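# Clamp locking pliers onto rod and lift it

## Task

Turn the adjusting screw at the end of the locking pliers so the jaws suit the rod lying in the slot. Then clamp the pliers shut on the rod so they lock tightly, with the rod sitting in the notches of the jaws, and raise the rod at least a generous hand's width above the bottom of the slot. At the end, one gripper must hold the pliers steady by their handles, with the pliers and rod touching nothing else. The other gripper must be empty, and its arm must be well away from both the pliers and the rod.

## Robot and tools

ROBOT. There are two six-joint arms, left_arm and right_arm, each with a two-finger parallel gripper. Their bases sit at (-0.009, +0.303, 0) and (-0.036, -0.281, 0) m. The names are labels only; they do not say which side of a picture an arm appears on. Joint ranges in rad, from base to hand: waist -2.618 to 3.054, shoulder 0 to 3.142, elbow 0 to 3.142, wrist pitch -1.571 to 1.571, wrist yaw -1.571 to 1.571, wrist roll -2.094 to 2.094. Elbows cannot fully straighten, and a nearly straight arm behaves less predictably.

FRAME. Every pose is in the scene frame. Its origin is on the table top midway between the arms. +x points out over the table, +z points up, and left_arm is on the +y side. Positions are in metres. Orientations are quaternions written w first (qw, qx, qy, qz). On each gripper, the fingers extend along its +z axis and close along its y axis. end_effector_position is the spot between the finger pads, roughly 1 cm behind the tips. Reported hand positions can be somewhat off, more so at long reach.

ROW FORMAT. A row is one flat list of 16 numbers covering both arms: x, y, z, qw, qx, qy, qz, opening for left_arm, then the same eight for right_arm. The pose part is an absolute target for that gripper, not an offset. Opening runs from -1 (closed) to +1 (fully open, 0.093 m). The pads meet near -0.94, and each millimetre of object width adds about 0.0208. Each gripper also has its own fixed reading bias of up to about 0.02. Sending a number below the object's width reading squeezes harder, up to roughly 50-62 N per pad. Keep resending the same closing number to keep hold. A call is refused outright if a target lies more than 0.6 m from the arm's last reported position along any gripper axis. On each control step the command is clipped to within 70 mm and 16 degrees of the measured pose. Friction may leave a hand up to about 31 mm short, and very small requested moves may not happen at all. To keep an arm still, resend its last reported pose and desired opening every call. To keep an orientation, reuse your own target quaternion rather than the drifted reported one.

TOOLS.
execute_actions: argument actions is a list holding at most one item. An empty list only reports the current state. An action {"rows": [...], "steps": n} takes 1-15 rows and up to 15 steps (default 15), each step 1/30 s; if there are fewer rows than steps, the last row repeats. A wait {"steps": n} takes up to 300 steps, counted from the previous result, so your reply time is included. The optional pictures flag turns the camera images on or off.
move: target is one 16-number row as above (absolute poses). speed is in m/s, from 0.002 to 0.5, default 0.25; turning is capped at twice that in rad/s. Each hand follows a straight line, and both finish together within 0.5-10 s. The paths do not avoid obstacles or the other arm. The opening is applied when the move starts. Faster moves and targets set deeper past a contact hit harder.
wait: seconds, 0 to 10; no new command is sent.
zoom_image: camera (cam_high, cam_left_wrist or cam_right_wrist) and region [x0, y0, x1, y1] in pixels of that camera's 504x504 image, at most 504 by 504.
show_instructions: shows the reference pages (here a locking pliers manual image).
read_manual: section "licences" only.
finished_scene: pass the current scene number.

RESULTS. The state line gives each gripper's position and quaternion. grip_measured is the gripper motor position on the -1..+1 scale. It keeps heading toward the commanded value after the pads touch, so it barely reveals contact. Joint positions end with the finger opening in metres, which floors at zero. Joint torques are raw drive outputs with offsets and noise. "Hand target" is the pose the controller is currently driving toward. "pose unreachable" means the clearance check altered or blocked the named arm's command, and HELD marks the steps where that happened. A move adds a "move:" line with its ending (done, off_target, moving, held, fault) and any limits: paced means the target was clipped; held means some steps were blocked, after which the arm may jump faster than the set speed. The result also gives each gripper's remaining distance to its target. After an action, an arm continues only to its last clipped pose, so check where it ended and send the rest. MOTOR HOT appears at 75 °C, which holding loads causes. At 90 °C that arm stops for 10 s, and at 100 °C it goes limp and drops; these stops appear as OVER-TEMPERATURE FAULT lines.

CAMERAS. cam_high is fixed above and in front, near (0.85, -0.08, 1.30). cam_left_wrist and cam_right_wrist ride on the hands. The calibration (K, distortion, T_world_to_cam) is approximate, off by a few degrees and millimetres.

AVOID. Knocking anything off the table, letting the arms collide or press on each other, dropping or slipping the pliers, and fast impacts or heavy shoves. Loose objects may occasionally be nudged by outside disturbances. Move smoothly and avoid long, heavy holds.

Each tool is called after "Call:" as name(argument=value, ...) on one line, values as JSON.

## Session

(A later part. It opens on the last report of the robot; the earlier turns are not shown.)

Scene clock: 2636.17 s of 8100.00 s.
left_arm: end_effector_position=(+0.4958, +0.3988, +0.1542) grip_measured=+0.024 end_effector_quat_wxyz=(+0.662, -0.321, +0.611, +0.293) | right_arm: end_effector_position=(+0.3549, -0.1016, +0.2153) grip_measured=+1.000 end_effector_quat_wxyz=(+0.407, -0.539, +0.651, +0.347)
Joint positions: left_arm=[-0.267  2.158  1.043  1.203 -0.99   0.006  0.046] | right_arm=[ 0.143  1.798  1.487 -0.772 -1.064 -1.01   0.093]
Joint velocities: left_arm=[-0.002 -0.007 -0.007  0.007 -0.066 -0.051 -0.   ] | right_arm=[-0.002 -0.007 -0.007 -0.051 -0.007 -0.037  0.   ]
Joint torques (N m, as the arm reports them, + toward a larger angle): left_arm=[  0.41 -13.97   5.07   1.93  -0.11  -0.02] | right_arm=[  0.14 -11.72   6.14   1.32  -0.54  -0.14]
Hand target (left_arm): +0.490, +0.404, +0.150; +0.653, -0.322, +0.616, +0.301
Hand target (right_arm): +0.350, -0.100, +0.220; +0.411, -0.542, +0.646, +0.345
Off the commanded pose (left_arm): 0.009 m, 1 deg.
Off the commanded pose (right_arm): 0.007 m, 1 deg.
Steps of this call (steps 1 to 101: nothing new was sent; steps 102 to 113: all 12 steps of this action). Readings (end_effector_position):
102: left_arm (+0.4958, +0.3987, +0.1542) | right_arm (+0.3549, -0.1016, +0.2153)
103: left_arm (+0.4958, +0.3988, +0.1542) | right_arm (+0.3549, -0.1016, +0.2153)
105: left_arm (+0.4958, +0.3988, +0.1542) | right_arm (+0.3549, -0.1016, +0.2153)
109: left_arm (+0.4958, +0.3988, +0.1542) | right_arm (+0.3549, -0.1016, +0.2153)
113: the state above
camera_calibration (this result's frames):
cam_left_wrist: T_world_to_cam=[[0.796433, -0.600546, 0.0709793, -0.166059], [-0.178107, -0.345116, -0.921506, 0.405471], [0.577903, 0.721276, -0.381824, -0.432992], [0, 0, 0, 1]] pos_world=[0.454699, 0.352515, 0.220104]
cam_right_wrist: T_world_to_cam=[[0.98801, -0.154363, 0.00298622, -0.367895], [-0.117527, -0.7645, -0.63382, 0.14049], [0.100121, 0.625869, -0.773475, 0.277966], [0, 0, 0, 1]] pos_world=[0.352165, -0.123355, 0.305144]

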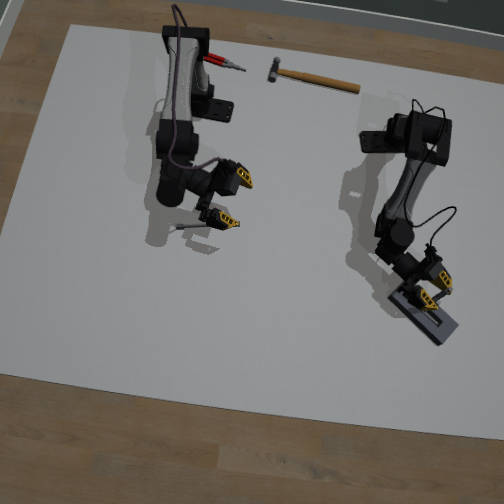

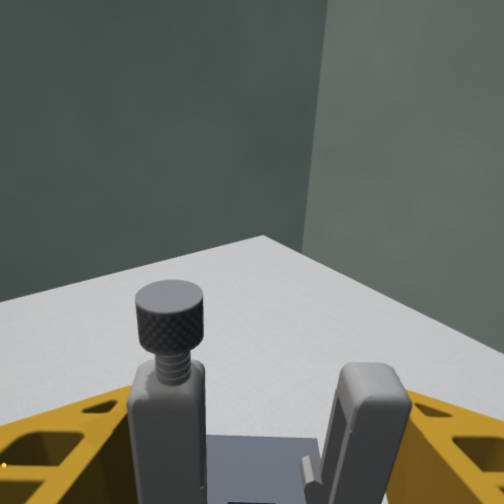

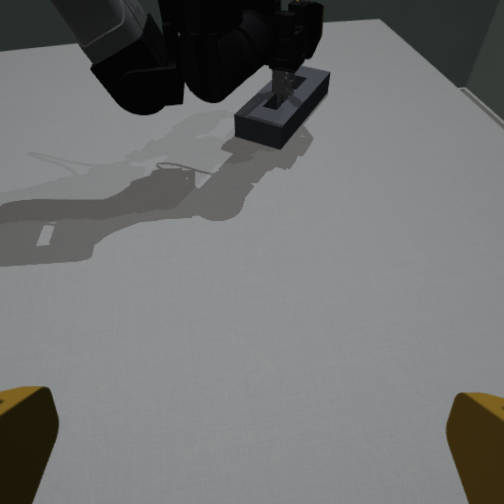

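Call:
execute_actions(actions=[{"rows":[[0.494,0.401,0.152,0.652,-0.322,0.615,0.300,0.1,0.35,-0.10,0.22,0.411,-0.542,0.646,0.345,1],[0.494,0.401,0.152,0.652,-0.322,0.615,0.300,0.17,0.35,-0.10,0.22,0.411,-0.542,0.646,0.345,1],[0.494,0.401,0.152,0.652,-0.322,0.615,0.300,0.24,0.35,-0.10,0.22,0.411,-0.542,0.646,0.345,1],[0.494,0.401,0.152,0.652,-0.322,0.615,0.300,0.3,0.35,-0.10,0.22,0.411,-0.542,0.646,0.345,1],[0.494,0.401,0.152,0.652,-0.322,0.615,0.300,0.36,0.35,-0.10,0.22,0.411,-0.542,0.646,0.345,1],[0.494,0.401,0.152,0.652,-0.322,0.615,0.300,0.42,0.35,-0.10,0.22,0.411,-0.542,0.646,0.345,1],[0.494,0.401,0.152,0.652,-0.322,0.615,0.300,0.48,0.35,-0.10,0.22,0.411,-0.542,0.646,0.345,1],[0.494,0.401,0.152,0.652,-0.322,0.615,0.300,0.54,0.35,-0.10,0.22,0.411,-0.542,0.646,0.345,1],[0.494,0.401,0.152,0.652,-0.322,0.615,0.300,0.6,0.35,-0.10,0.22,0.411,-0.542,0.646,0.345,1],[0.494,0.401,0.152,0.652,-0.322,0.615,0.300,0.68,0.35,-0.10,0.22,0.411,-0.542,0.646,0.345,1],[0.494,0.401,0.152,0.652,-0.322,0.615,0.300,0.76,0.35,-0.10,0.22,0.411,-0.542,0.646,0.345,1],[0.494,0.401,0.152,0.652,-0.322,0.615,0.300,0.84,0.35,-0.10,0.22,0.411,-0.542,0.646,0.345,1],[0.494,0.401,0.152,0.652,-0.322,0.615,0.300,0.92,0.35,-0.10,0.22,0.411,-0.542,0.646,0.345,1],[0.494,0.401,0.152,0.652,-0.322,0.615,0.300,1,0.35,-0.10,0.22,0.411,-0.542,0.646,0.345,1]],"steps":15}])

Scene clock: 2655.37 s of 8100.00 s.
left_arm: end_effector_position=(+0.4955, +0.3991, +0.1513) grip_measured=+1.000 end_effector_quat_wxyz=(+0.657, -0.320, +0.615, +0.296) | right_arm: end_effector_position=(+0.3549, -0.1016, +0.2153) grip_measured=+1.000 end_effector_quat_wxyz=(+0.407, -0.539, +0.651, +0.347)
Joint positions: left_arm=[-0.267  2.158  1.043  1.186 -0.993  0.003  0.093] | right_arm=[ 0.143  1.798  1.487 -0.772 -1.064 -1.01   0.093]
Joint velocities: left_arm=[-0.012 -0.002 -0.007 -0.037  0.037  0.007  0.   ] | right_arm=[ 0.007 -0.002 -0.022 -0.081 -0.022  0.022  0.   ]
Joint torques (N m, as the arm reports them, + toward a larger angle): left_arm=[ -0.03 -13.69   7.07   2.    -0.13   0.01] | right_arm=[  0.11 -11.67   6.13   1.32  -0.54  -0.15]
Hand target (left_arm): +0.494, +0.401, +0.152; +0.653, -0.322, +0.616, +0.300
Hand target (right_arm): +0.350, -0.100, +0.220; +0.411, -0.542, +0.646, +0.345
Off the commanded pose (left_arm): 0.003 m, 1 deg.
Off the commanded pose (right_arm): 0.007 m, 1 deg.
Steps of this call (steps 1 to 561: nothing new was sent; steps 562 to 576: all 15 steps of this action). Readings (end_effector_position):
562: left_arm (+0.4957, +0.3988, +0.1542) | right_arm (+0.3549, -0.1016, +0.2153)
563: left_arm (+0.4957, +0.3988, +0.1542) | right_arm (+0.3549, -0.1016, +0.2153)
565: left_arm (+0.4958, +0.3987, +0.1541) | right_arm (+0.3549, -0.1016, +0.2153)
569: left_arm (+0.4960, +0.3986, +0.1539) | right_arm (+0.3549, -0.1016, +0.2153)
576: the state above
camera_calibration (this result's frames):
cam_left_wrist: T_world_to_cam=[[0.79934, -0.597879, 0.0599686, -0.166308], [-0.19025, -0.34649, -0.918559, 0.409011], [0.569965, 0.722832, -0.39071, -0.429548], [0, 0, 0, 1]] pos_world=[0.455579, 0.352777, 0.217845]
cam_right_wrist: T_world_to_cam=[[0.98801, -0.154363, 0.00298622, -0.367895], [-0.117527, -0.7645, -0.63382, 0.14049], [0.100121, 0.625869, -0.773475, 0.277966], [0, 0, 0, 1]] pos_world=[0.352165, -0.123355, 0.305144]

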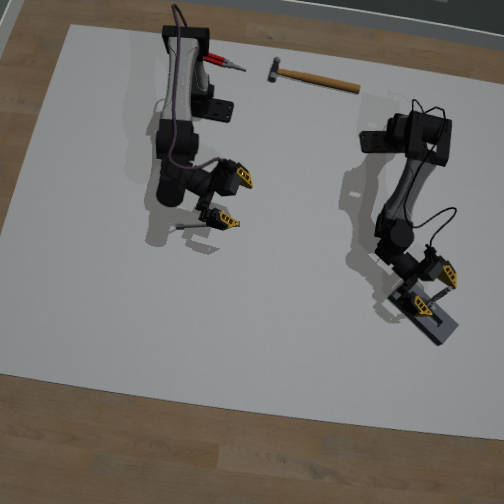

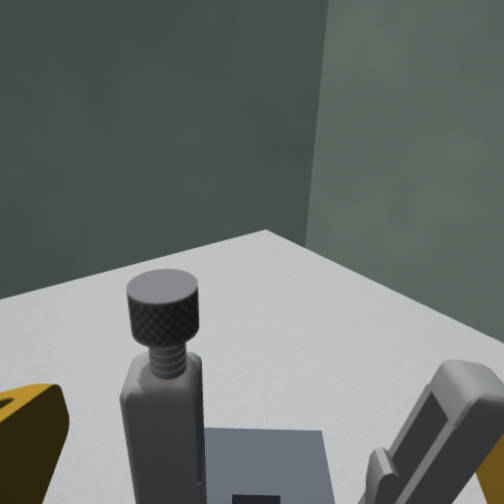

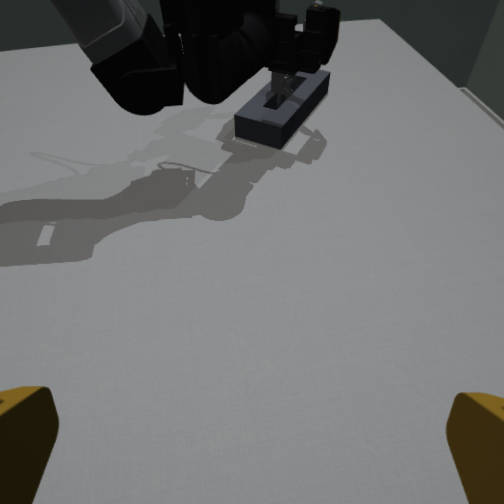

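Call:
move(target=[0.461,0.348,0.154,0.652,-0.322,0.615,0.300,1,0.35,-0.10,0.22,0.411,-0.542,0.646,0.345,1], speed=0.04)

Call:
move(target=[0.438,0.366,0.156,0.652,-0.322,0.615,0.300,-0.3,0.35,-0.10,0.22,0.411,-0.542,0.646,0.345,1], speed=0.04)

Scene clock: 2661.17 s of 8100.00 s.
left_arm: end_effector_position=(+0.4683, +0.3486, +0.1537) grip_measured=+1.000 end_effector_quat_wxyz=(+0.654, -0.327, +0.615, +0.295) | right_arm: end_effector_position=(+0.3549, -0.1016, +0.2153) grip_measured=+1.000 end_effector_quat_wxyz=(+0.407, -0.539, +0.651, +0.347)
Joint positions: left_arm=[-0.407  2.103  0.962  1.215 -1.142  0.003  0.093] | right_arm=[ 0.143  1.798  1.487 -0.772 -1.064 -1.01   0.093]
Joint velocities: left_arm=[-0.007 -0.002  0.002  0.037 -0.022 -0.051  0.   ] | right_arm=[-0.002  0.002 -0.002 -0.051 -0.007 -0.022  0.   ]
Joint torques (N m, as the arm reports them, + toward a larger angle): left_arm=[ -1.03 -13.61   4.12   2.14  -0.14   0.16] | right_arm=[  0.15 -11.7    6.14   1.33  -0.54  -0.14]
Hand target (left_arm): +0.462, +0.347, +0.153; +0.652, -0.324, +0.617, +0.299
Hand target (right_arm): +0.350, -0.100, +0.220; +0.411, -0.542, +0.646, +0.345
Off the commanded pose (left_arm): 0.007 m, 1 deg.
Off the commanded pose (right_arm): 0.007 m, 1 deg.
move: done
camera_calibration (this result's frames):
cam_left_wrist: T_world_to_cam=[[0.804243, -0.590448, 0.0675631, -0.180987], [-0.18611, -0.358189, -0.914912, 0.390062], [0.564408, 0.723237, -0.397959, -0.373023], [0, 0, 0, 1]] pos_world=[0.428689, 0.302636, 0.220652]
cam_right_wrist: T_world_to_cam=[[0.98801, -0.154363, 0.00298622, -0.367895], [-0.117527, -0.7645, -0.63382, 0.14049], [0.100121, 0.625869, -0.773475, 0.277966], [0, 0, 0, 1]] pos_world=[0.352165, -0.123355, 0.305144]

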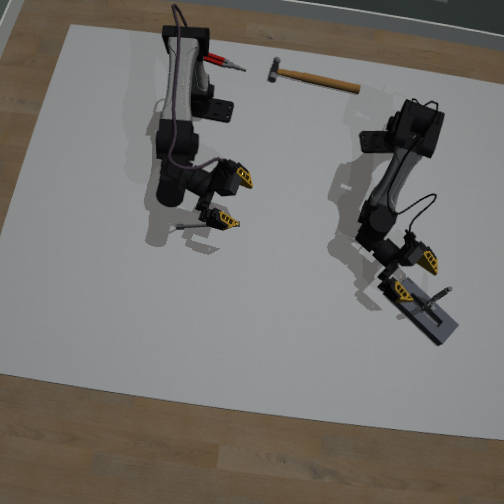

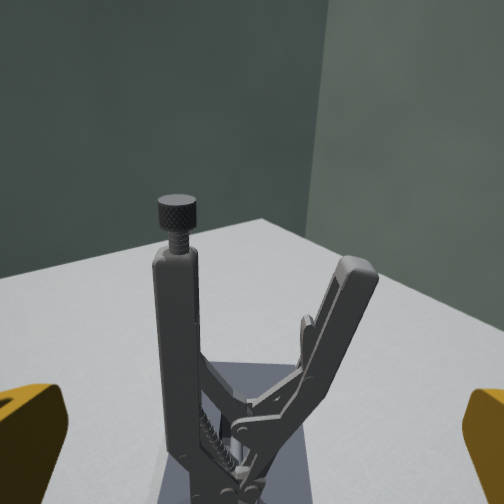

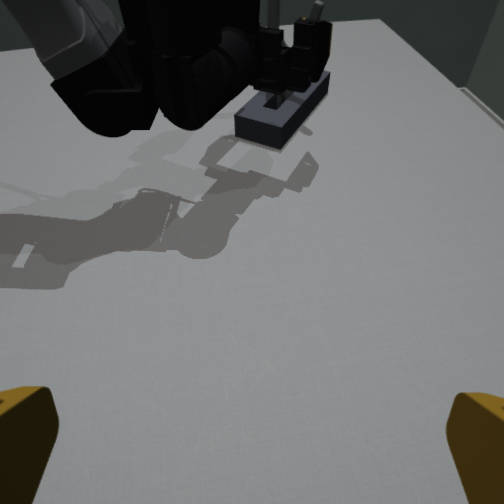

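Scene clock: 2662.30 s of 8100.00 s.
left_arm: end_effector_position=(+0.4435, +0.3611, +0.1562) grip_measured=-0.299 end_effector_quat_wxyz=(+0.655, -0.325, +0.614, +0.297) | right_arm: end_effector_position=(+0.3549, -0.1016, +0.2153) grip_measured=+1.000 end_effector_quat_wxyz=(+0.407, -0.539, +0.651, +0.347)
Joint positions: left_arm=[-0.389  2.031  0.839  1.269 -1.124  0.008  0.031] | right_arm=[ 0.143  1.798  1.487 -0.772 -1.064 -1.01   0.093]
Joint velocities: left_arm=[-0.002  0.012 -0.007  0.007  0.022 -0.066  0.   ] | right_arm=[ 0.007 -0.007  0.017  0.037 -0.051  0.081  0.   ]
Joint torques (N m, as the arm reports them, + toward a larger angle): left_arm=[  0.33 -12.56   4.03   2.14  -0.03   0.16] | right_arm=[  0.12 -11.72   6.13   1.33  -0.54  -0.13]
Hand target (left_arm): +0.438, +0.366, +0.156; +0.653, -0.323, +0.616, +0.301
Hand target (right_arm): +0.350, -0.100, +0.220; +0.411, -0.542, +0.646, +0.345
Off the commanded pose (left_arm): 0.007 m, 1 deg.
Off the commanded pose (right_arm): 0.007 m, 1 deg.
move: done
camera_calibration (this result's frames):
cam_left_wrist: T_world_to_cam=[[0.804366, -0.590513, 0.0654911, -0.153495], [-0.1858, -0.354712, -0.916328, 0.39107], [0.564335, 0.724895, -0.395036, -0.368116], [0, 0, 0, 1]] pos_world=[0.403868, 0.314923, 0.222982]
cam_right_wrist: T_world_to_cam=[[0.98801, -0.154363, 0.00298622, -0.367895], [-0.117527, -0.7645, -0.63382, 0.14049], [0.100121, 0.625869, -0.773475, 0.277966], [0, 0, 0, 1]] pos_world=[0.352165, -0.123355, 0.305144]

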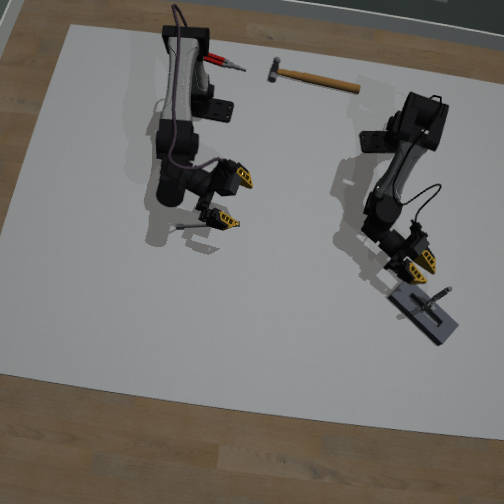

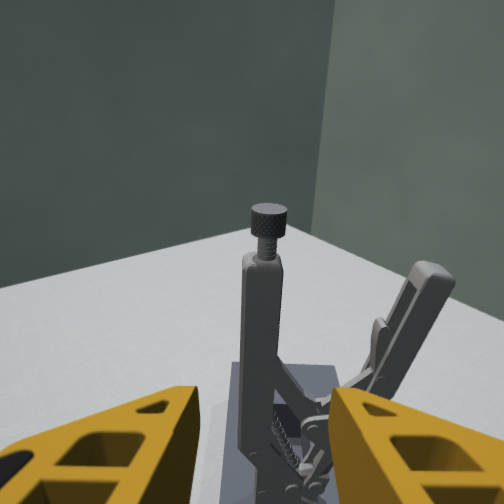

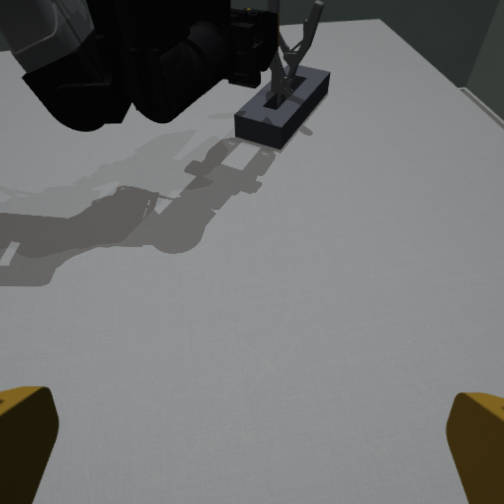

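Aligned. Advance to the earlier grasp pose (0.4765,0.4037,0.155).

Call:
move(target=[0.481,0.407,0.155,0.652,-0.322,0.615,0.300,-0.3,0.35,-0.10,0.22,0.411,-0.542,0.646,0.345,1], speed=0.025)

Scene clock: 2666.53 s of 8100.00 s.
left_arm: end_effector_position=(+0.4745, +0.4047, +0.1588) grip_measured=-0.299 end_effector_quat_wxyz=(+0.656, -0.322, +0.613, +0.300) | right_arm: end_effector_position=(+0.3549, -0.1016, +0.2153) grip_measured=+1.000 end_effector_quat_wxyz=(+0.407, -0.539, +0.651, +0.347)
Joint positions: left_arm=[-0.26   2.086  0.951  1.211 -0.994  0.01   0.031] | right_arm=[ 0.143  1.798  1.487 -0.772 -1.064 -1.01   0.093]
Joint velocities: left_arm=[-0.002 -0.017 -0.032 -0.037  0.007 -0.066 -0.   ] | right_arm=[-0.012  0.007  0.002  0.022 -0.066  0.066  0.   ]
Joint torques (N m, as the arm reports them, + toward a larger angle): left_arm=[  0.48 -10.17   9.62   2.    -0.02   0.  ] | right_arm=[  0.13 -11.71   6.14   1.34  -0.55  -0.14]
Hand target (left_arm): +0.480, +0.408, +0.156; +0.654, -0.321, +0.615, +0.302
Hand target (right_arm): +0.350, -0.100, +0.220; +0.411, -0.542, +0.646, +0.345
Off the commanded pose (left_arm): 0.008 m, 0 deg.
Off the commanded pose (right_arm): 0.007 m, 1 deg.
move: done
camera_calibration (this result's frames):
cam_left_wrist: T_world_to_cam=[[0.804518, -0.59115, 0.0573689, -0.151331], [-0.18769, -0.344694, -0.91976, 0.41208], [0.563491, 0.729196, -0.388266, -0.418562], [0, 0, 0, 1]] pos_world=[0.434948, 0.357796, 0.225183]
cam_right_wrist: T_world_to_cam=[[0.98801, -0.154363, 0.00298622, -0.367895], [-0.117527, -0.7645, -0.63382, 0.14049], [0.100121, 0.625869, -0.773475, 0.277966], [0, 0, 0, 1]] pos_world=[0.352165, -0.123355, 0.305144]

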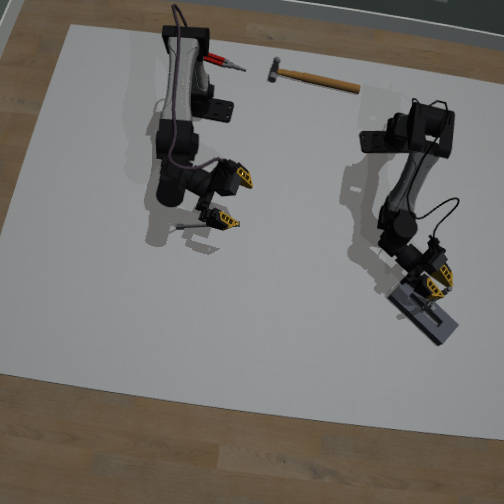

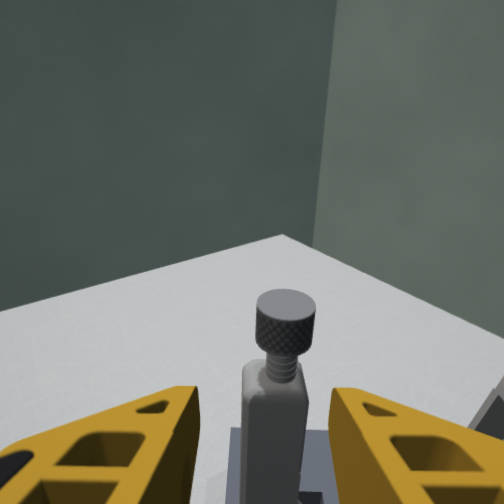

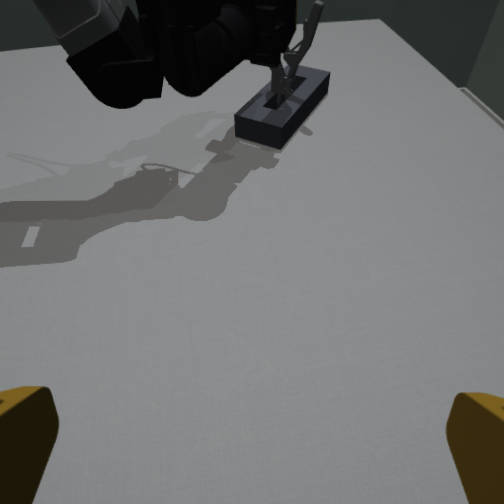

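Call:
move(target=[0.480,0.405,0.148,0.652,-0.322,0.615,0.300,-0.3,0.35,-0.10,0.22,0.411,-0.542,0.646,0.345,1], speed=0.01)

Scene clock: 2669.60 s of 8100.00 s.
left_arm: end_effector_position=(+0.4756, +0.4045, +0.1489) grip_measured=-0.299 end_effector_quat_wxyz=(+0.650, -0.317, +0.620, +0.304) | right_arm: end_effector_position=(+0.3549, -0.1016, +0.2153) grip_measured=+1.000 end_effector_quat_wxyz=(+0.407, -0.539, +0.651, +0.347)
Joint positions: left_arm=[-0.26   2.108  0.951  1.211 -0.993  0.008  0.031] | right_arm=[ 0.143  1.798  1.487 -0.772 -1.064 -1.01   0.093]
Joint velocities: left_arm=[-0.002  0.012 -0.002 -0.095 -0.007  0.022  0.   ] | right_arm=[-0.017 -0.022  0.007  0.066 -0.11   0.037  0.   ]
Joint torques (N m, as the arm reports them, + toward a larger angle): left_arm=[ -0.2  -10.43   9.11   2.2   -0.1   -0.05] | right_arm=[  0.12 -11.73   6.14   1.33  -0.54  -0.14]
Hand target (left_arm): +0.480, +0.405, +0.148; +0.653, -0.322, +0.616, +0.300
Hand target (right_arm): +0.350, -0.100, +0.220; +0.411, -0.542, +0.646, +0.345
Off the commanded pose (left_arm): 0.005 m, 1 deg.
Off the commanded pose (right_arm): 0.007 m, 1 deg.
move: done
camera_calibration (this result's frames):
cam_left_wrist: T_world_to_cam=[[0.804619, -0.592468, 0.0396296, -0.148641], [-0.20763, -0.343249, -0.916008, 0.411423], [0.556308, 0.728809, -0.399198, -0.417651], [0, 0, 0, 1]] pos_world=[0.437366, 0.357543, 0.216032]
cam_right_wrist: T_world_to_cam=[[0.98801, -0.154363, 0.00298622, -0.367895], [-0.117527, -0.7645, -0.63382, 0.14049], [0.100121, 0.625869, -0.773475, 0.277966], [0, 0, 0, 1]] pos_world=[0.352165, -0.123355, 0.305144]

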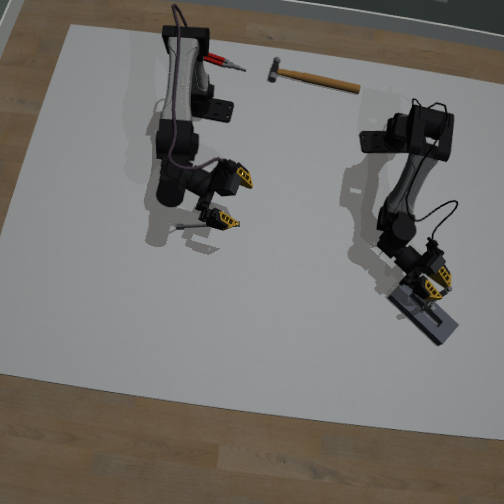

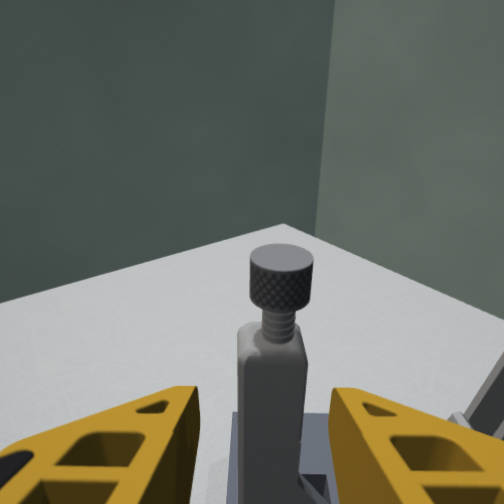

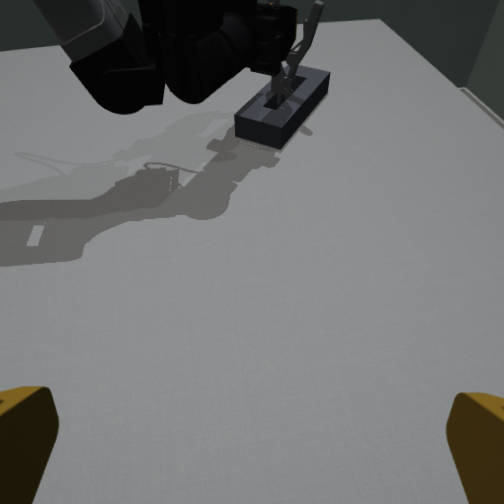

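Call:
move(target=[0.479,0.404,0.156,0.652,-0.322,0.615,0.300,-0.3,0.35,-0.10,0.22,0.411,-0.542,0.646,0.345,1], speed=0.006)

Scene clock: 2672.93 s of 8100.00 s.
left_arm: end_effector_position=(+0.4756, +0.4045, +0.1476) grip_measured=-0.299 end_effector_quat_wxyz=(+0.648, -0.316, +0.623, +0.305) | right_arm: end_effector_position=(+0.3549, -0.1016, +0.2153) grip_measured=+1.000 end_effector_quat_wxyz=(+0.407, -0.539, +0.651, +0.347)
Joint positions: left_arm=[-0.26   2.108  0.951  1.203 -0.993  0.008  0.031] | right_arm=[ 0.143  1.798  1.487 -0.772 -1.064 -1.01   0.093]
Joint velocities: left_arm=[-0.007 -0.002 -0.002 -0.051  0.037  0.022 -0.   ] | right_arm=[ 0.002 -0.007 -0.002  0.007 -0.066 -0.037  0.   ]
Joint torques (N m, as the arm reports them, + toward a larger angle): left_arm=[ -0.36 -13.13   8.82   1.99  -0.12  -0.06] | right_arm=[  0.12 -11.68   6.14   1.33  -0.54  -0.14]
Hand target (left_arm): +0.479, +0.404, +0.156; +0.653, -0.322, +0.616, +0.301
Hand target (right_arm): +0.350, -0.100, +0.220; +0.411, -0.542, +0.646, +0.345
Off the commanded pose (left_arm): 0.009 m, 1 deg.
Off the commanded pose (right_arm): 0.007 m, 1 deg.
move: done
camera_calibration (this result's frames):
cam_left_wrist: T_world_to_cam=[[0.804895, -0.592491, 0.0331349, -0.147808], [-0.214589, -0.342668, -0.91462, 0.413146], [0.553259, 0.729063, -0.402954, -0.416286], [0, 0, 0, 1]] pos_world=[0.43794, 0.357495, 0.215025]
cam_right_wrist: T_world_to_cam=[[0.98801, -0.154363, 0.00298622, -0.367895], [-0.117527, -0.7645, -0.63382, 0.14049], [0.100121, 0.625869, -0.773475, 0.277966], [0, 0, 0, 1]] pos_world=[0.352165, -0.123355, 0.305144]

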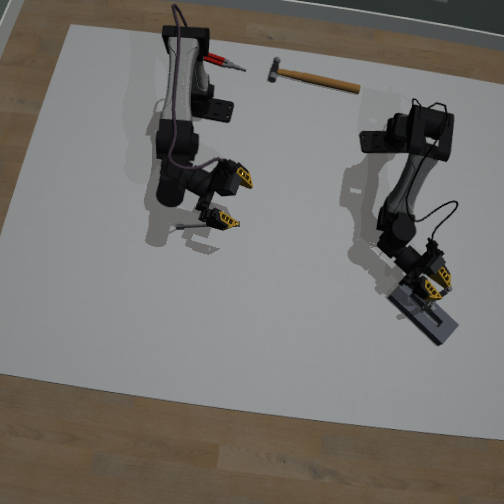

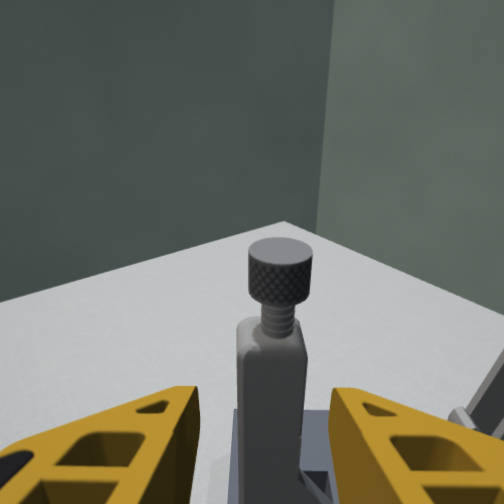

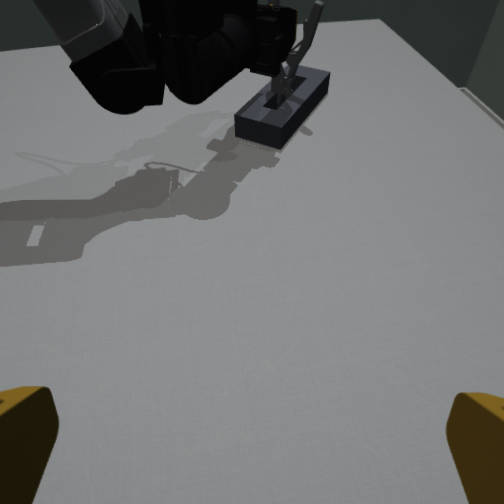

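Call:
move(target=[0.480,0.405,0.164,0.652,-0.322,0.615,0.300,-0.3,0.35,-0.10,0.22,0.411,-0.542,0.646,0.345,1], speed=0.006)

Scene clock: 2677.40 s of 8100.00 s.
left_arm: end_effector_position=(+0.4754, +0.4045, +0.1479) grip_measured=-0.299 end_effector_quat_wxyz=(+0.642, -0.313, +0.628, +0.308) | right_arm: end_effector_position=(+0.3549, -0.1016, +0.2153) grip_measured=+1.000 end_effector_quat_wxyz=(+0.407, -0.539, +0.651, +0.347)
Joint positions: left_arm=[-0.26   2.096  0.951  1.173 -0.993  0.008  0.031] | right_arm=[ 0.143  1.798  1.487 -0.772 -1.064 -1.01   0.093]
Joint velocities: left_arm=[-0.017 -0.007 -0.002  0.051 -0.066  0.007 -0.   ] | right_arm=[-0.007 -0.007 -0.012  0.066 -0.095 -0.051  0.   ]
Joint torques (N m, as the arm reports them, + toward a larger angle): left_arm=[ -0.08 -14.25   9.68   2.02  -0.11  -0.05] | right_arm=[  0.14 -11.69   6.16   1.31  -0.54  -0.14]
Hand target (left_arm): +0.479, +0.405, +0.164; +0.653, -0.322, +0.616, +0.301
Hand target (right_arm): +0.350, -0.100, +0.220; +0.411, -0.542, +0.646, +0.345
Off the commanded pose (left_arm): 0.017 m, 2 deg.
Off the commanded pose (right_arm): 0.007 m, 1 deg.
move: off_target (left_arm)
camera_calibration (this result's frames):
cam_left_wrist: T_world_to_cam=[[0.805364, -0.59253, 0.0172154, -0.145481], [-0.231593, -0.341248, -0.910997, 0.420359], [0.545668, 0.729697, -0.412055, -0.411354], [0, 0, 0, 1]] pos_world=[0.43898, 0.357408, 0.21595]
cam_right_wrist: T_world_to_cam=[[0.98801, -0.154363, 0.00298622, -0.367895], [-0.117527, -0.7645, -0.63382, 0.14049], [0.100121, 0.625869, -0.773475, 0.277966], [0, 0, 0, 1]] pos_world=[0.352165, -0.123355, 0.305144]

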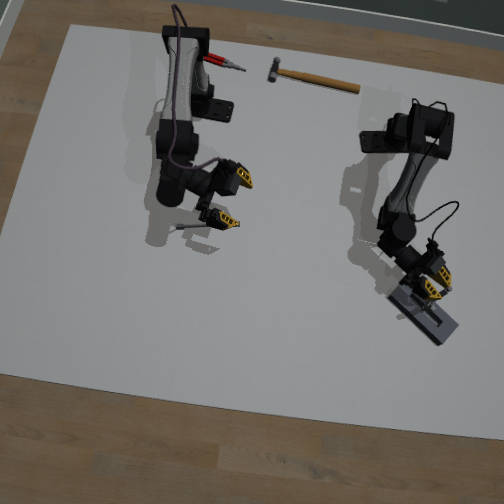

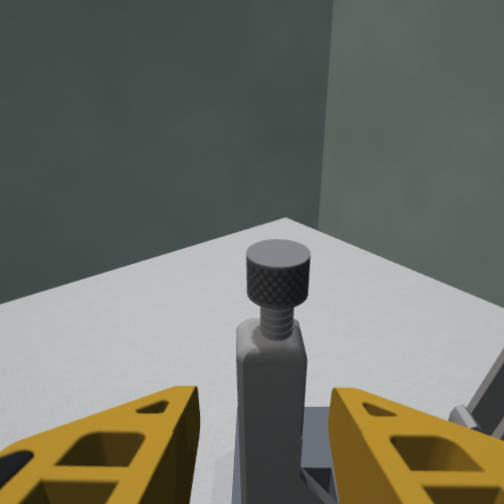

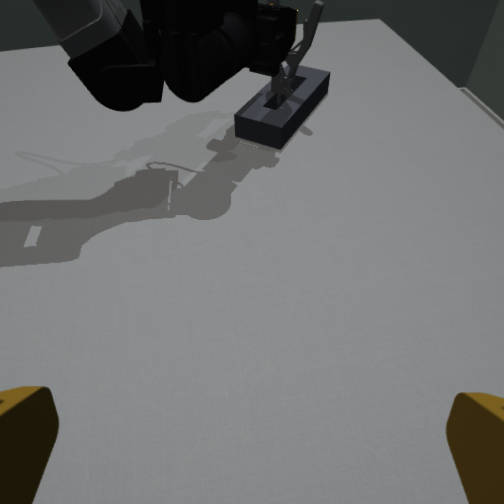

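Call:
execute_actions(actions=[{"rows":[[0.480,0.405,0.170,0.655,-0.324,0.612,0.299,-0.3,0.35,-0.10,0.22,0.411,-0.542,0.646,0.345,1]],"steps":10}])

Scene clock: 2680.03 s of 8100.00 s.
left_arm: end_effector_position=(+0.4745, +0.4046, +0.1572) grip_measured=-0.299 end_effector_quat_wxyz=(+0.647, -0.315, +0.624, +0.306) | right_arm: end_effector_position=(+0.3549, -0.1016, +0.2153) grip_measured=+1.000 end_effector_quat_wxyz=(+0.407, -0.539, +0.651, +0.347)
Joint positions: left_arm=[-0.26   2.073  0.951  1.165 -0.993  0.008  0.031] | right_arm=[ 0.143  1.798  1.487 -0.772 -1.064 -1.01   0.093]
Joint velocities: left_arm=[-0.002  0.002 -0.017 -0.066  0.037  0.007 -0.001] | right_arm=[-0.007 -0.017  0.012 -0.022 -0.037  0.051  0.   ]
Joint torques (N m, as the arm reports them, + toward a larger angle): left_arm=[ -0.26 -13.1   10.12   2.05  -0.15   0.  ] | right_arm=[  0.1  -11.74   6.12   1.32  -0.54  -0.15]
Hand target (left_arm): +0.479, +0.405, +0.170; +0.656, -0.324, +0.613, +0.299
Hand target (right_arm): +0.350, -0.100, +0.220; +0.411, -0.542, +0.646, +0.345
Off the commanded pose (left_arm): 0.014 m, 2 deg.
Off the commanded pose (right_arm): 0.007 m, 1 deg.
Steps of this call (steps 1 to 69: nothing new was sent; steps 70 to 79: all 10 steps of this action). Readings (end_effector_position):
70: left_arm (+0.4753, +0.4045, +0.1485) | right_arm (+0.3549, -0.1016, +0.2153)
71: left_arm (+0.4752, +0.4045, +0.1496) | right_arm (+0.3549, -0.1016, +0.2153)
73: left_arm (+0.4749, +0.4046, +0.1537) | right_arm (+0.3549, -0.1016, +0.2153)
77: left_arm (+0.4745, +0.4046, +0.1573) | right_arm (+0.3549, -0.1016, +0.2153)
79: the state above
camera_calibration (this result's frames):
cam_left_wrist: T_world_to_cam=[[0.805004, -0.5925, 0.0302116, -0.146789], [-0.217717, -0.342406, -0.913979, 0.422944], [0.551877, 0.729179, -0.404636, -0.411038], [0, 0, 0, 1]] pos_world=[0.43709, 0.357566, 0.224676]
cam_right_wrist: T_world_to_cam=[[0.98801, -0.154363, 0.00298622, -0.367895], [-0.117527, -0.7645, -0.63382, 0.14049], [0.100121, 0.625869, -0.773475, 0.277966], [0, 0, 0, 1]] pos_world=[0.352165, -0.123355, 0.305144]

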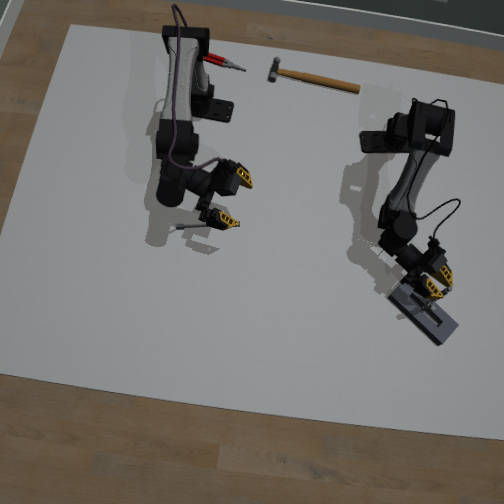

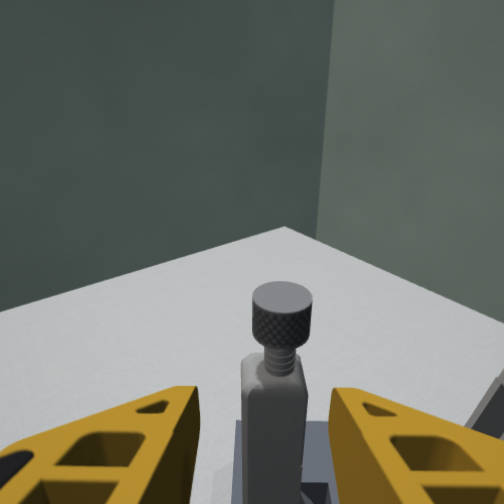

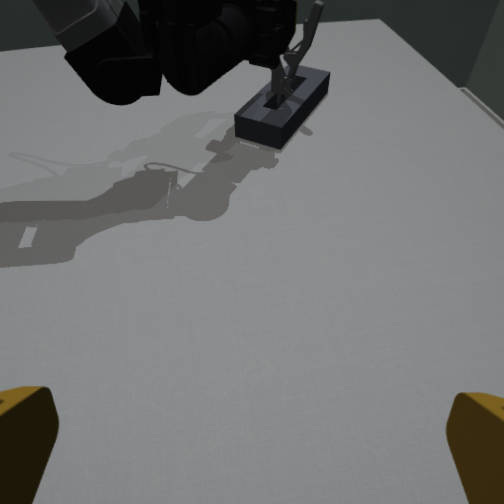

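Close enough to the earlier view. Grip and lift.

Call:
execute_actions(actions=[{"rows":[[0.475,0.4045,0.157,0.647,-0.315,0.624,0.306,-0.45,0.35,-0.10,0.22,0.411,-0.542,0.646,0.345,1],[0.475,0.4045,0.157,0.647,-0.315,0.624,0.306,-0.55,0.35,-0.10,0.22,0.411,-0.542,0.646,0.345,1],[0.475,0.4045,0.157,0.647,-0.315,0.624,0.306,-0.6,0.35,-0.10,0.22,0.411,-0.542,0.646,0.345,1],[0.475,0.4045,0.157,0.647,-0.315,0.624,0.306,-0.65,0.35,-0.10,0.22,0.411,-0.542,0.646,0.345,1],[0.475,0.4045,0.157,0.647,-0.315,0.624,0.306,-0.72,0.35,-0.10,0.22,0.411,-0.542,0.646,0.345,1],[0.475,0.4045,0.157,0.647,-0.315,0.624,0.306,-0.8,0.35,-0.10,0.22,0.411,-0.542,0.646,0.345,1],[0.475,0.4045,0.157,0.647,-0.315,0.624,0.306,-0.9,0.35,-0.10,0.22,0.411,-0.542,0.646,0.345,1]],"steps":12}], pictures=false)

Call:
move(target=[0.475,0.4045,0.23,0.647,-0.315,0.624,0.306,-0.9,0.35,-0.10,0.22,0.411,-0.542,0.646,0.345,1], speed=0.03)

Call:
move(target=[0.30,0.22,0.2,0.25,0.25,0.933,-0.067,-0.9,0.30,-0.08,0.2,0.411,-0.542,0.646,0.345,1], speed=0.25)

Call:
move(target=[0.363,0.184,0.131,-0.009,0.857,0.515,-0.010,-0.9,0.27,0.04,0.13,0.711,-0.624,0.323,-0.031,-0.3], speed=0.2)

Scene clock: 2686.90 s of 8100.00 s.
left_arm: end_effector_position=(+0.4750, +0.4042, +0.1572) grip_measured=-0.830 end_effector_quat_wxyz=(+0.647, -0.314, +0.624, +0.304) | right_arm: end_effector_position=(+0.3549, -0.1016, +0.2153) grip_measured=+1.000 end_effector_quat_wxyz=(+0.407, -0.539, +0.651, +0.347)
Joint positions: left_arm=[-0.26   2.073  0.951  1.165 -0.989  0.008  0.005] | right_arm=[ 0.143  1.798  1.487 -0.772 -1.064 -1.01   0.093]
Joint velocities: left_arm=[ 0.007 -0.007 -0.002  0.037  0.081 -0.095  0.   ] | right_arm=[ 0.002  0.002 -0.007 -0.022  0.007  0.007  0.   ]
Joint torques (N m, as the arm reports them, + toward a larger angle): left_arm=[ -0.43 -11.82   7.32   2.16  -0.14   0.05] | right_arm=[  0.13 -11.74   6.11   1.32  -0.54  -0.14]
Hand target (left_arm): +0.475, +0.405, +0.157; +0.647, -0.315, +0.624, +0.306
Hand target (right_arm): +0.350, -0.100, +0.220; +0.411, -0.542, +0.646, +0.345
Off the commanded pose (left_arm): 0.000 m, 0 deg.
Off the commanded pose (right_arm): 0.007 m, 1 deg.
Steps of this call (steps 1 to 194: nothing new was sent; steps 195 to 206: all 12 steps of this action). Readings (end_effector_position):
195: left_arm (+0.4745, +0.4046, +0.1572) | right_arm (+0.3549, -0.1016, +0.2153)
196: left_arm (+0.4745, +0.4046, +0.1572) | right_arm (+0.3549, -0.1016, +0.2153)
198: left_arm (+0.4746, +0.4045, +0.1572) | right_arm (+0.3549, -0.1016, +0.2153)
202: left_arm (+0.4750, +0.4042, +0.1572) | right_arm (+0.3549, -0.1016, +0.2153)
206: the state above

Scene clock: 2689.83 s of 8100.00 s.
left_arm: end_effector_position=(+0.4717, +0.4041, +0.2059) grip_measured=-0.830 end_effector_quat_wxyz=(+0.628, -0.302, +0.645, +0.314) | right_arm: end_effector_position=(+0.3549, -0.1016, +0.2153) grip_measured=+1.000 end_effector_quat_wxyz=(+0.407, -0.539, +0.651, +0.347)
Joint positions: left_arm=[-0.26   1.892  0.997  0.869 -0.985  0.005  0.005] | right_arm=[ 0.143  1.798  1.487 -0.772 -1.064 -1.01   0.093]
Joint velocities: left_arm=[-0.007  0.002 -0.002 -0.051  0.037 -0.037  0.001] | right_arm=[-0.002 -0.002  0.012  0.051  0.037  0.037  0.   ]
Joint torques (N m, as the arm reports them, + toward a larger angle): left_arm=[ -0.26 -13.61  11.35   2.43  -0.21   0.08] | right_arm=[  0.11 -11.67   6.17   1.33  -0.54  -0.14]
Hand target (left_arm): +0.473, +0.405, +0.230; +0.647, -0.315, +0.624, +0.306
Hand target (right_arm): +0.350, -0.100, +0.220; +0.411, -0.542, +0.646, +0.345
Off the commanded pose (left_arm): 0.024 m, 4 deg.
Off the commanded pose (right_arm): 0.007 m, 1 deg.
move: off_target (left_arm)
camera_calibration (this result's frames):
cam_left_wrist: T_world_to_cam=[[0.80041, -0.598957, -0.0243598, -0.13029], [-0.279767, -0.337307, -0.898863, 0.49078], [0.530164, 0.726274, -0.437553, -0.37121], [0, 0, 0, 1]] pos_world=[0.438392, 0.357106, 0.275546]
cam_right_wrist: T_world_to_cam=[[0.98801, -0.154363, 0.00298622, -0.367895], [-0.117527, -0.7645, -0.63382, 0.14049], [0.100121, 0.625869, -0.773475, 0.277966], [0, 0, 0, 1]] pos_world=[0.352165, -0.123355, 0.305144]

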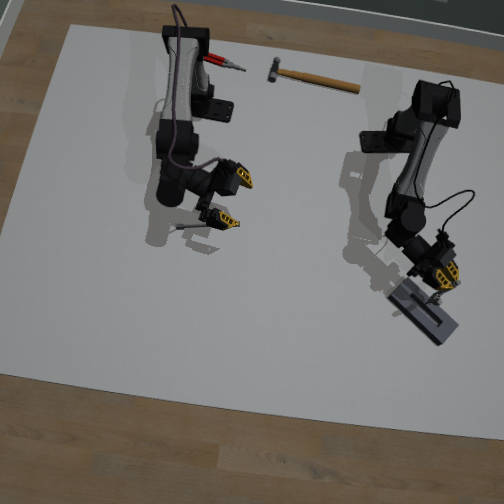

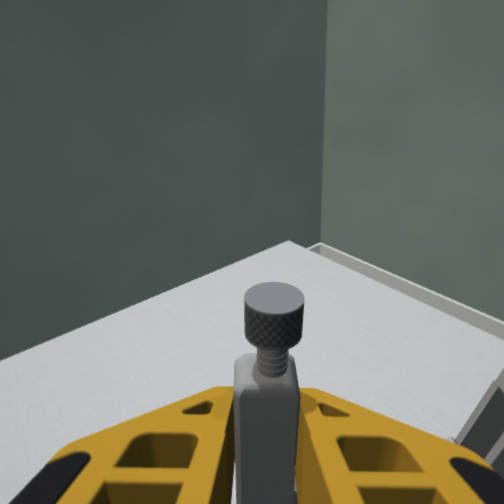

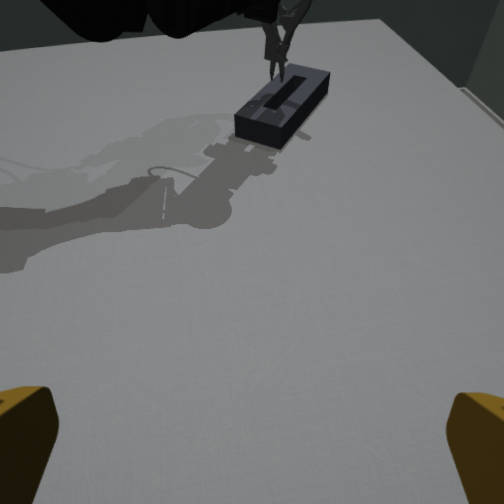

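Scene clock: 2693.80 s of 8100.00 s.
left_arm: end_effector_position=(+0.2998, +0.2231, +0.1902) grip_measured=-0.829 end_effector_quat_wxyz=(+0.248, +0.245, +0.935, -0.065) | right_arm: end_effector_position=(+0.3021, -0.0826, +0.1956) grip_measured=+1.000 end_effector_quat_wxyz=(+0.403, -0.538, +0.652, +0.351)
Joint positions: left_arm=[-0.342  1.318  1.207 -0.967  0.17   0.305  0.005] | right_arm=[ 0.216  1.603  1.173 -0.559 -1.032 -0.891  0.093]
Joint velocities: left_arm=[-0.017  0.007  0.007 -0.095 -0.007 -0.066  0.001] | right_arm=[ 0.017  0.007  0.002  0.007 -0.007 -0.066  0.   ]
Joint torques (N m, as the arm reports them, + toward a larger angle): left_arm=[-0.81 -4.47 12.42  1.52  0.12  0.14] | right_arm=[ 0.35 -9.88  6.27  1.65 -0.41 -0.1 ]
Hand target (left_arm): +0.305, +0.217, +0.198; +0.257, +0.254, +0.930, -0.070
Hand target (right_arm): +0.300, -0.081, +0.200; +0.411, -0.542, +0.647, +0.345
Off the commanded pose (left_arm): 0.010 m, 1 deg.
Off the commanded pose (right_arm): 0.006 m, 1 deg.
move: done
camera_calibration (this result's frames):
cam_left_wrist: T_world_to_cam=[[-0.476463, -0.878913, -0.0222436, 0.343393], [-0.875456, 0.476616, -0.0800885, 0.208798], [0.0809925, -0.0186859, -0.99654, 0.251646], [0, 0, 0, 1]] pos_world=[0.326026, 0.206998, 0.275136]
cam_right_wrist: T_world_to_cam=[[0.988706, -0.149686, -0.00736108, -0.310527], [-0.120419, -0.764234, -0.633598, 0.1372], [0.0892151, 0.627328, -0.773628, 0.259488], [0, 0, 0, 1]] pos_world=[0.300391, -0.104413, 0.285391]

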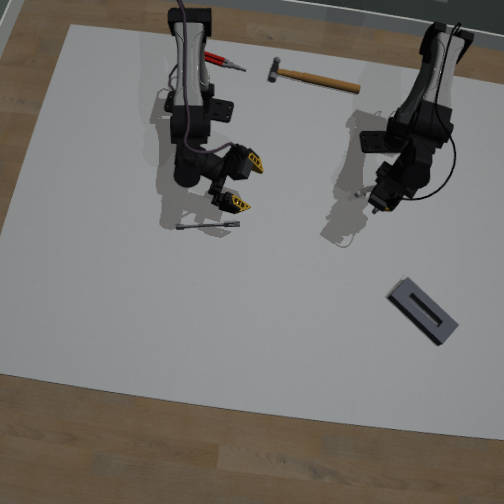

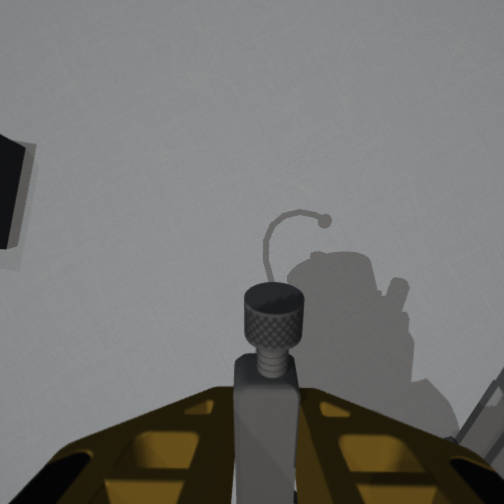

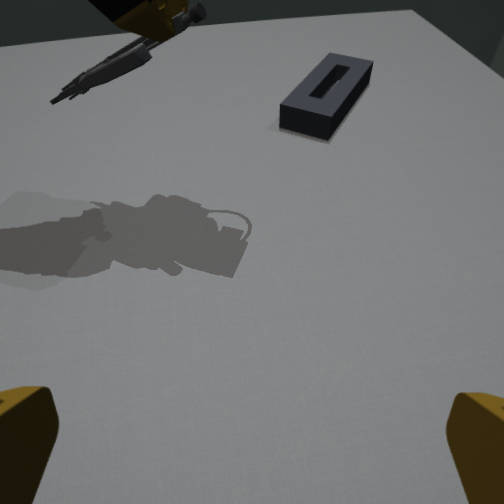

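Scene clock: 2698.50 s of 8100.00 s.
left_arm: end_effector_position=(+0.3624, +0.1856, +0.1248) grip_measured=-0.829 end_effector_quat_wxyz=(-0.002, +0.853, +0.522, -0.020) | right_arm: end_effector_position=(+0.2715, +0.0388, +0.1345) grip_measured=-0.299 end_effector_quat_wxyz=(+0.710, -0.622, +0.327, -0.031)
Joint positions: left_arm=[-0.472  2.064  1.907 -1.442  0.027  1.748  0.005] | right_arm=[ 0.727  1.908  0.511  1.41  -0.379 -1.127  0.031]
Joint velocities: left_arm=[-0.002 -0.007  0.007  0.007 -0.022  0.051  0.   ] | right_arm=[-0.002 -0.007  0.002  0.007 -0.022 -0.051  0.   ]
Joint torques (N m, as the arm reports them, + toward a larger angle): left_arm=[ -0.89 -11.7   10.79  -0.07  -0.16   0.12] | right_arm=[ 0.24 -6.53  3.96  2.59 -0.03 -0.21]
Hand target (left_arm): +0.364, +0.184, +0.128; -0.005, +0.857, +0.515, -0.015
Hand target (right_arm): +0.269, +0.039, +0.130; +0.710, -0.624, +0.325, -0.035
Off the commanded pose (left_arm): 0.006 m, 2 deg.
Off the commanded pose (right_arm): 0.005 m, 0 deg.
move: done
camera_calibration (this result's frames):
cam_left_wrist: T_world_to_cam=[[-0.891834, 0.452348, -0.00381221, 0.239969], [0.413957, 0.819483, 0.396342, -0.314092], [0.182408, 0.351893, -0.918095, 0.0654706], [0, 0, 0, 1]] pos_world=[0.33209, 0.125805, 0.185511]
cam_right_wrist: T_world_to_cam=[[0.350032, -0.198243, 0.91552, -0.211359], [0.5048, -0.783375, -0.36263, -0.0178413], [0.789085, 0.589087, -0.174133, -0.130331], [0, 0, 0, 1]] pos_world=[0.185831, 0.0208991, 0.164339]

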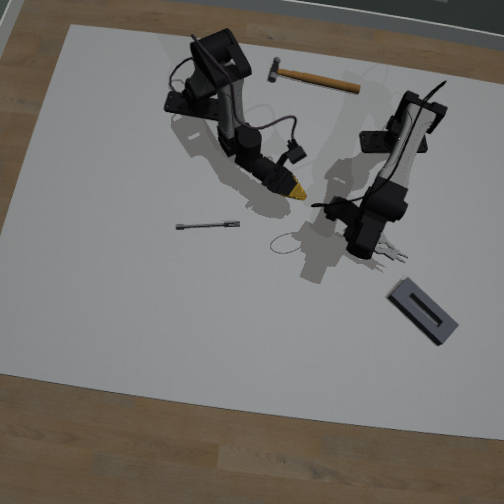

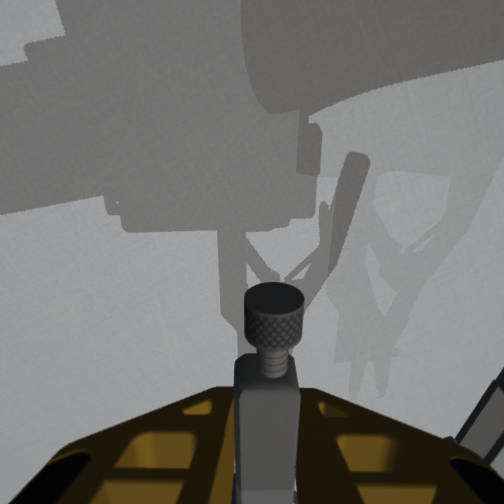

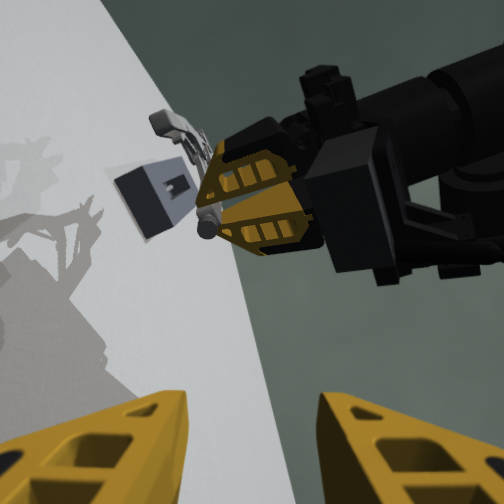

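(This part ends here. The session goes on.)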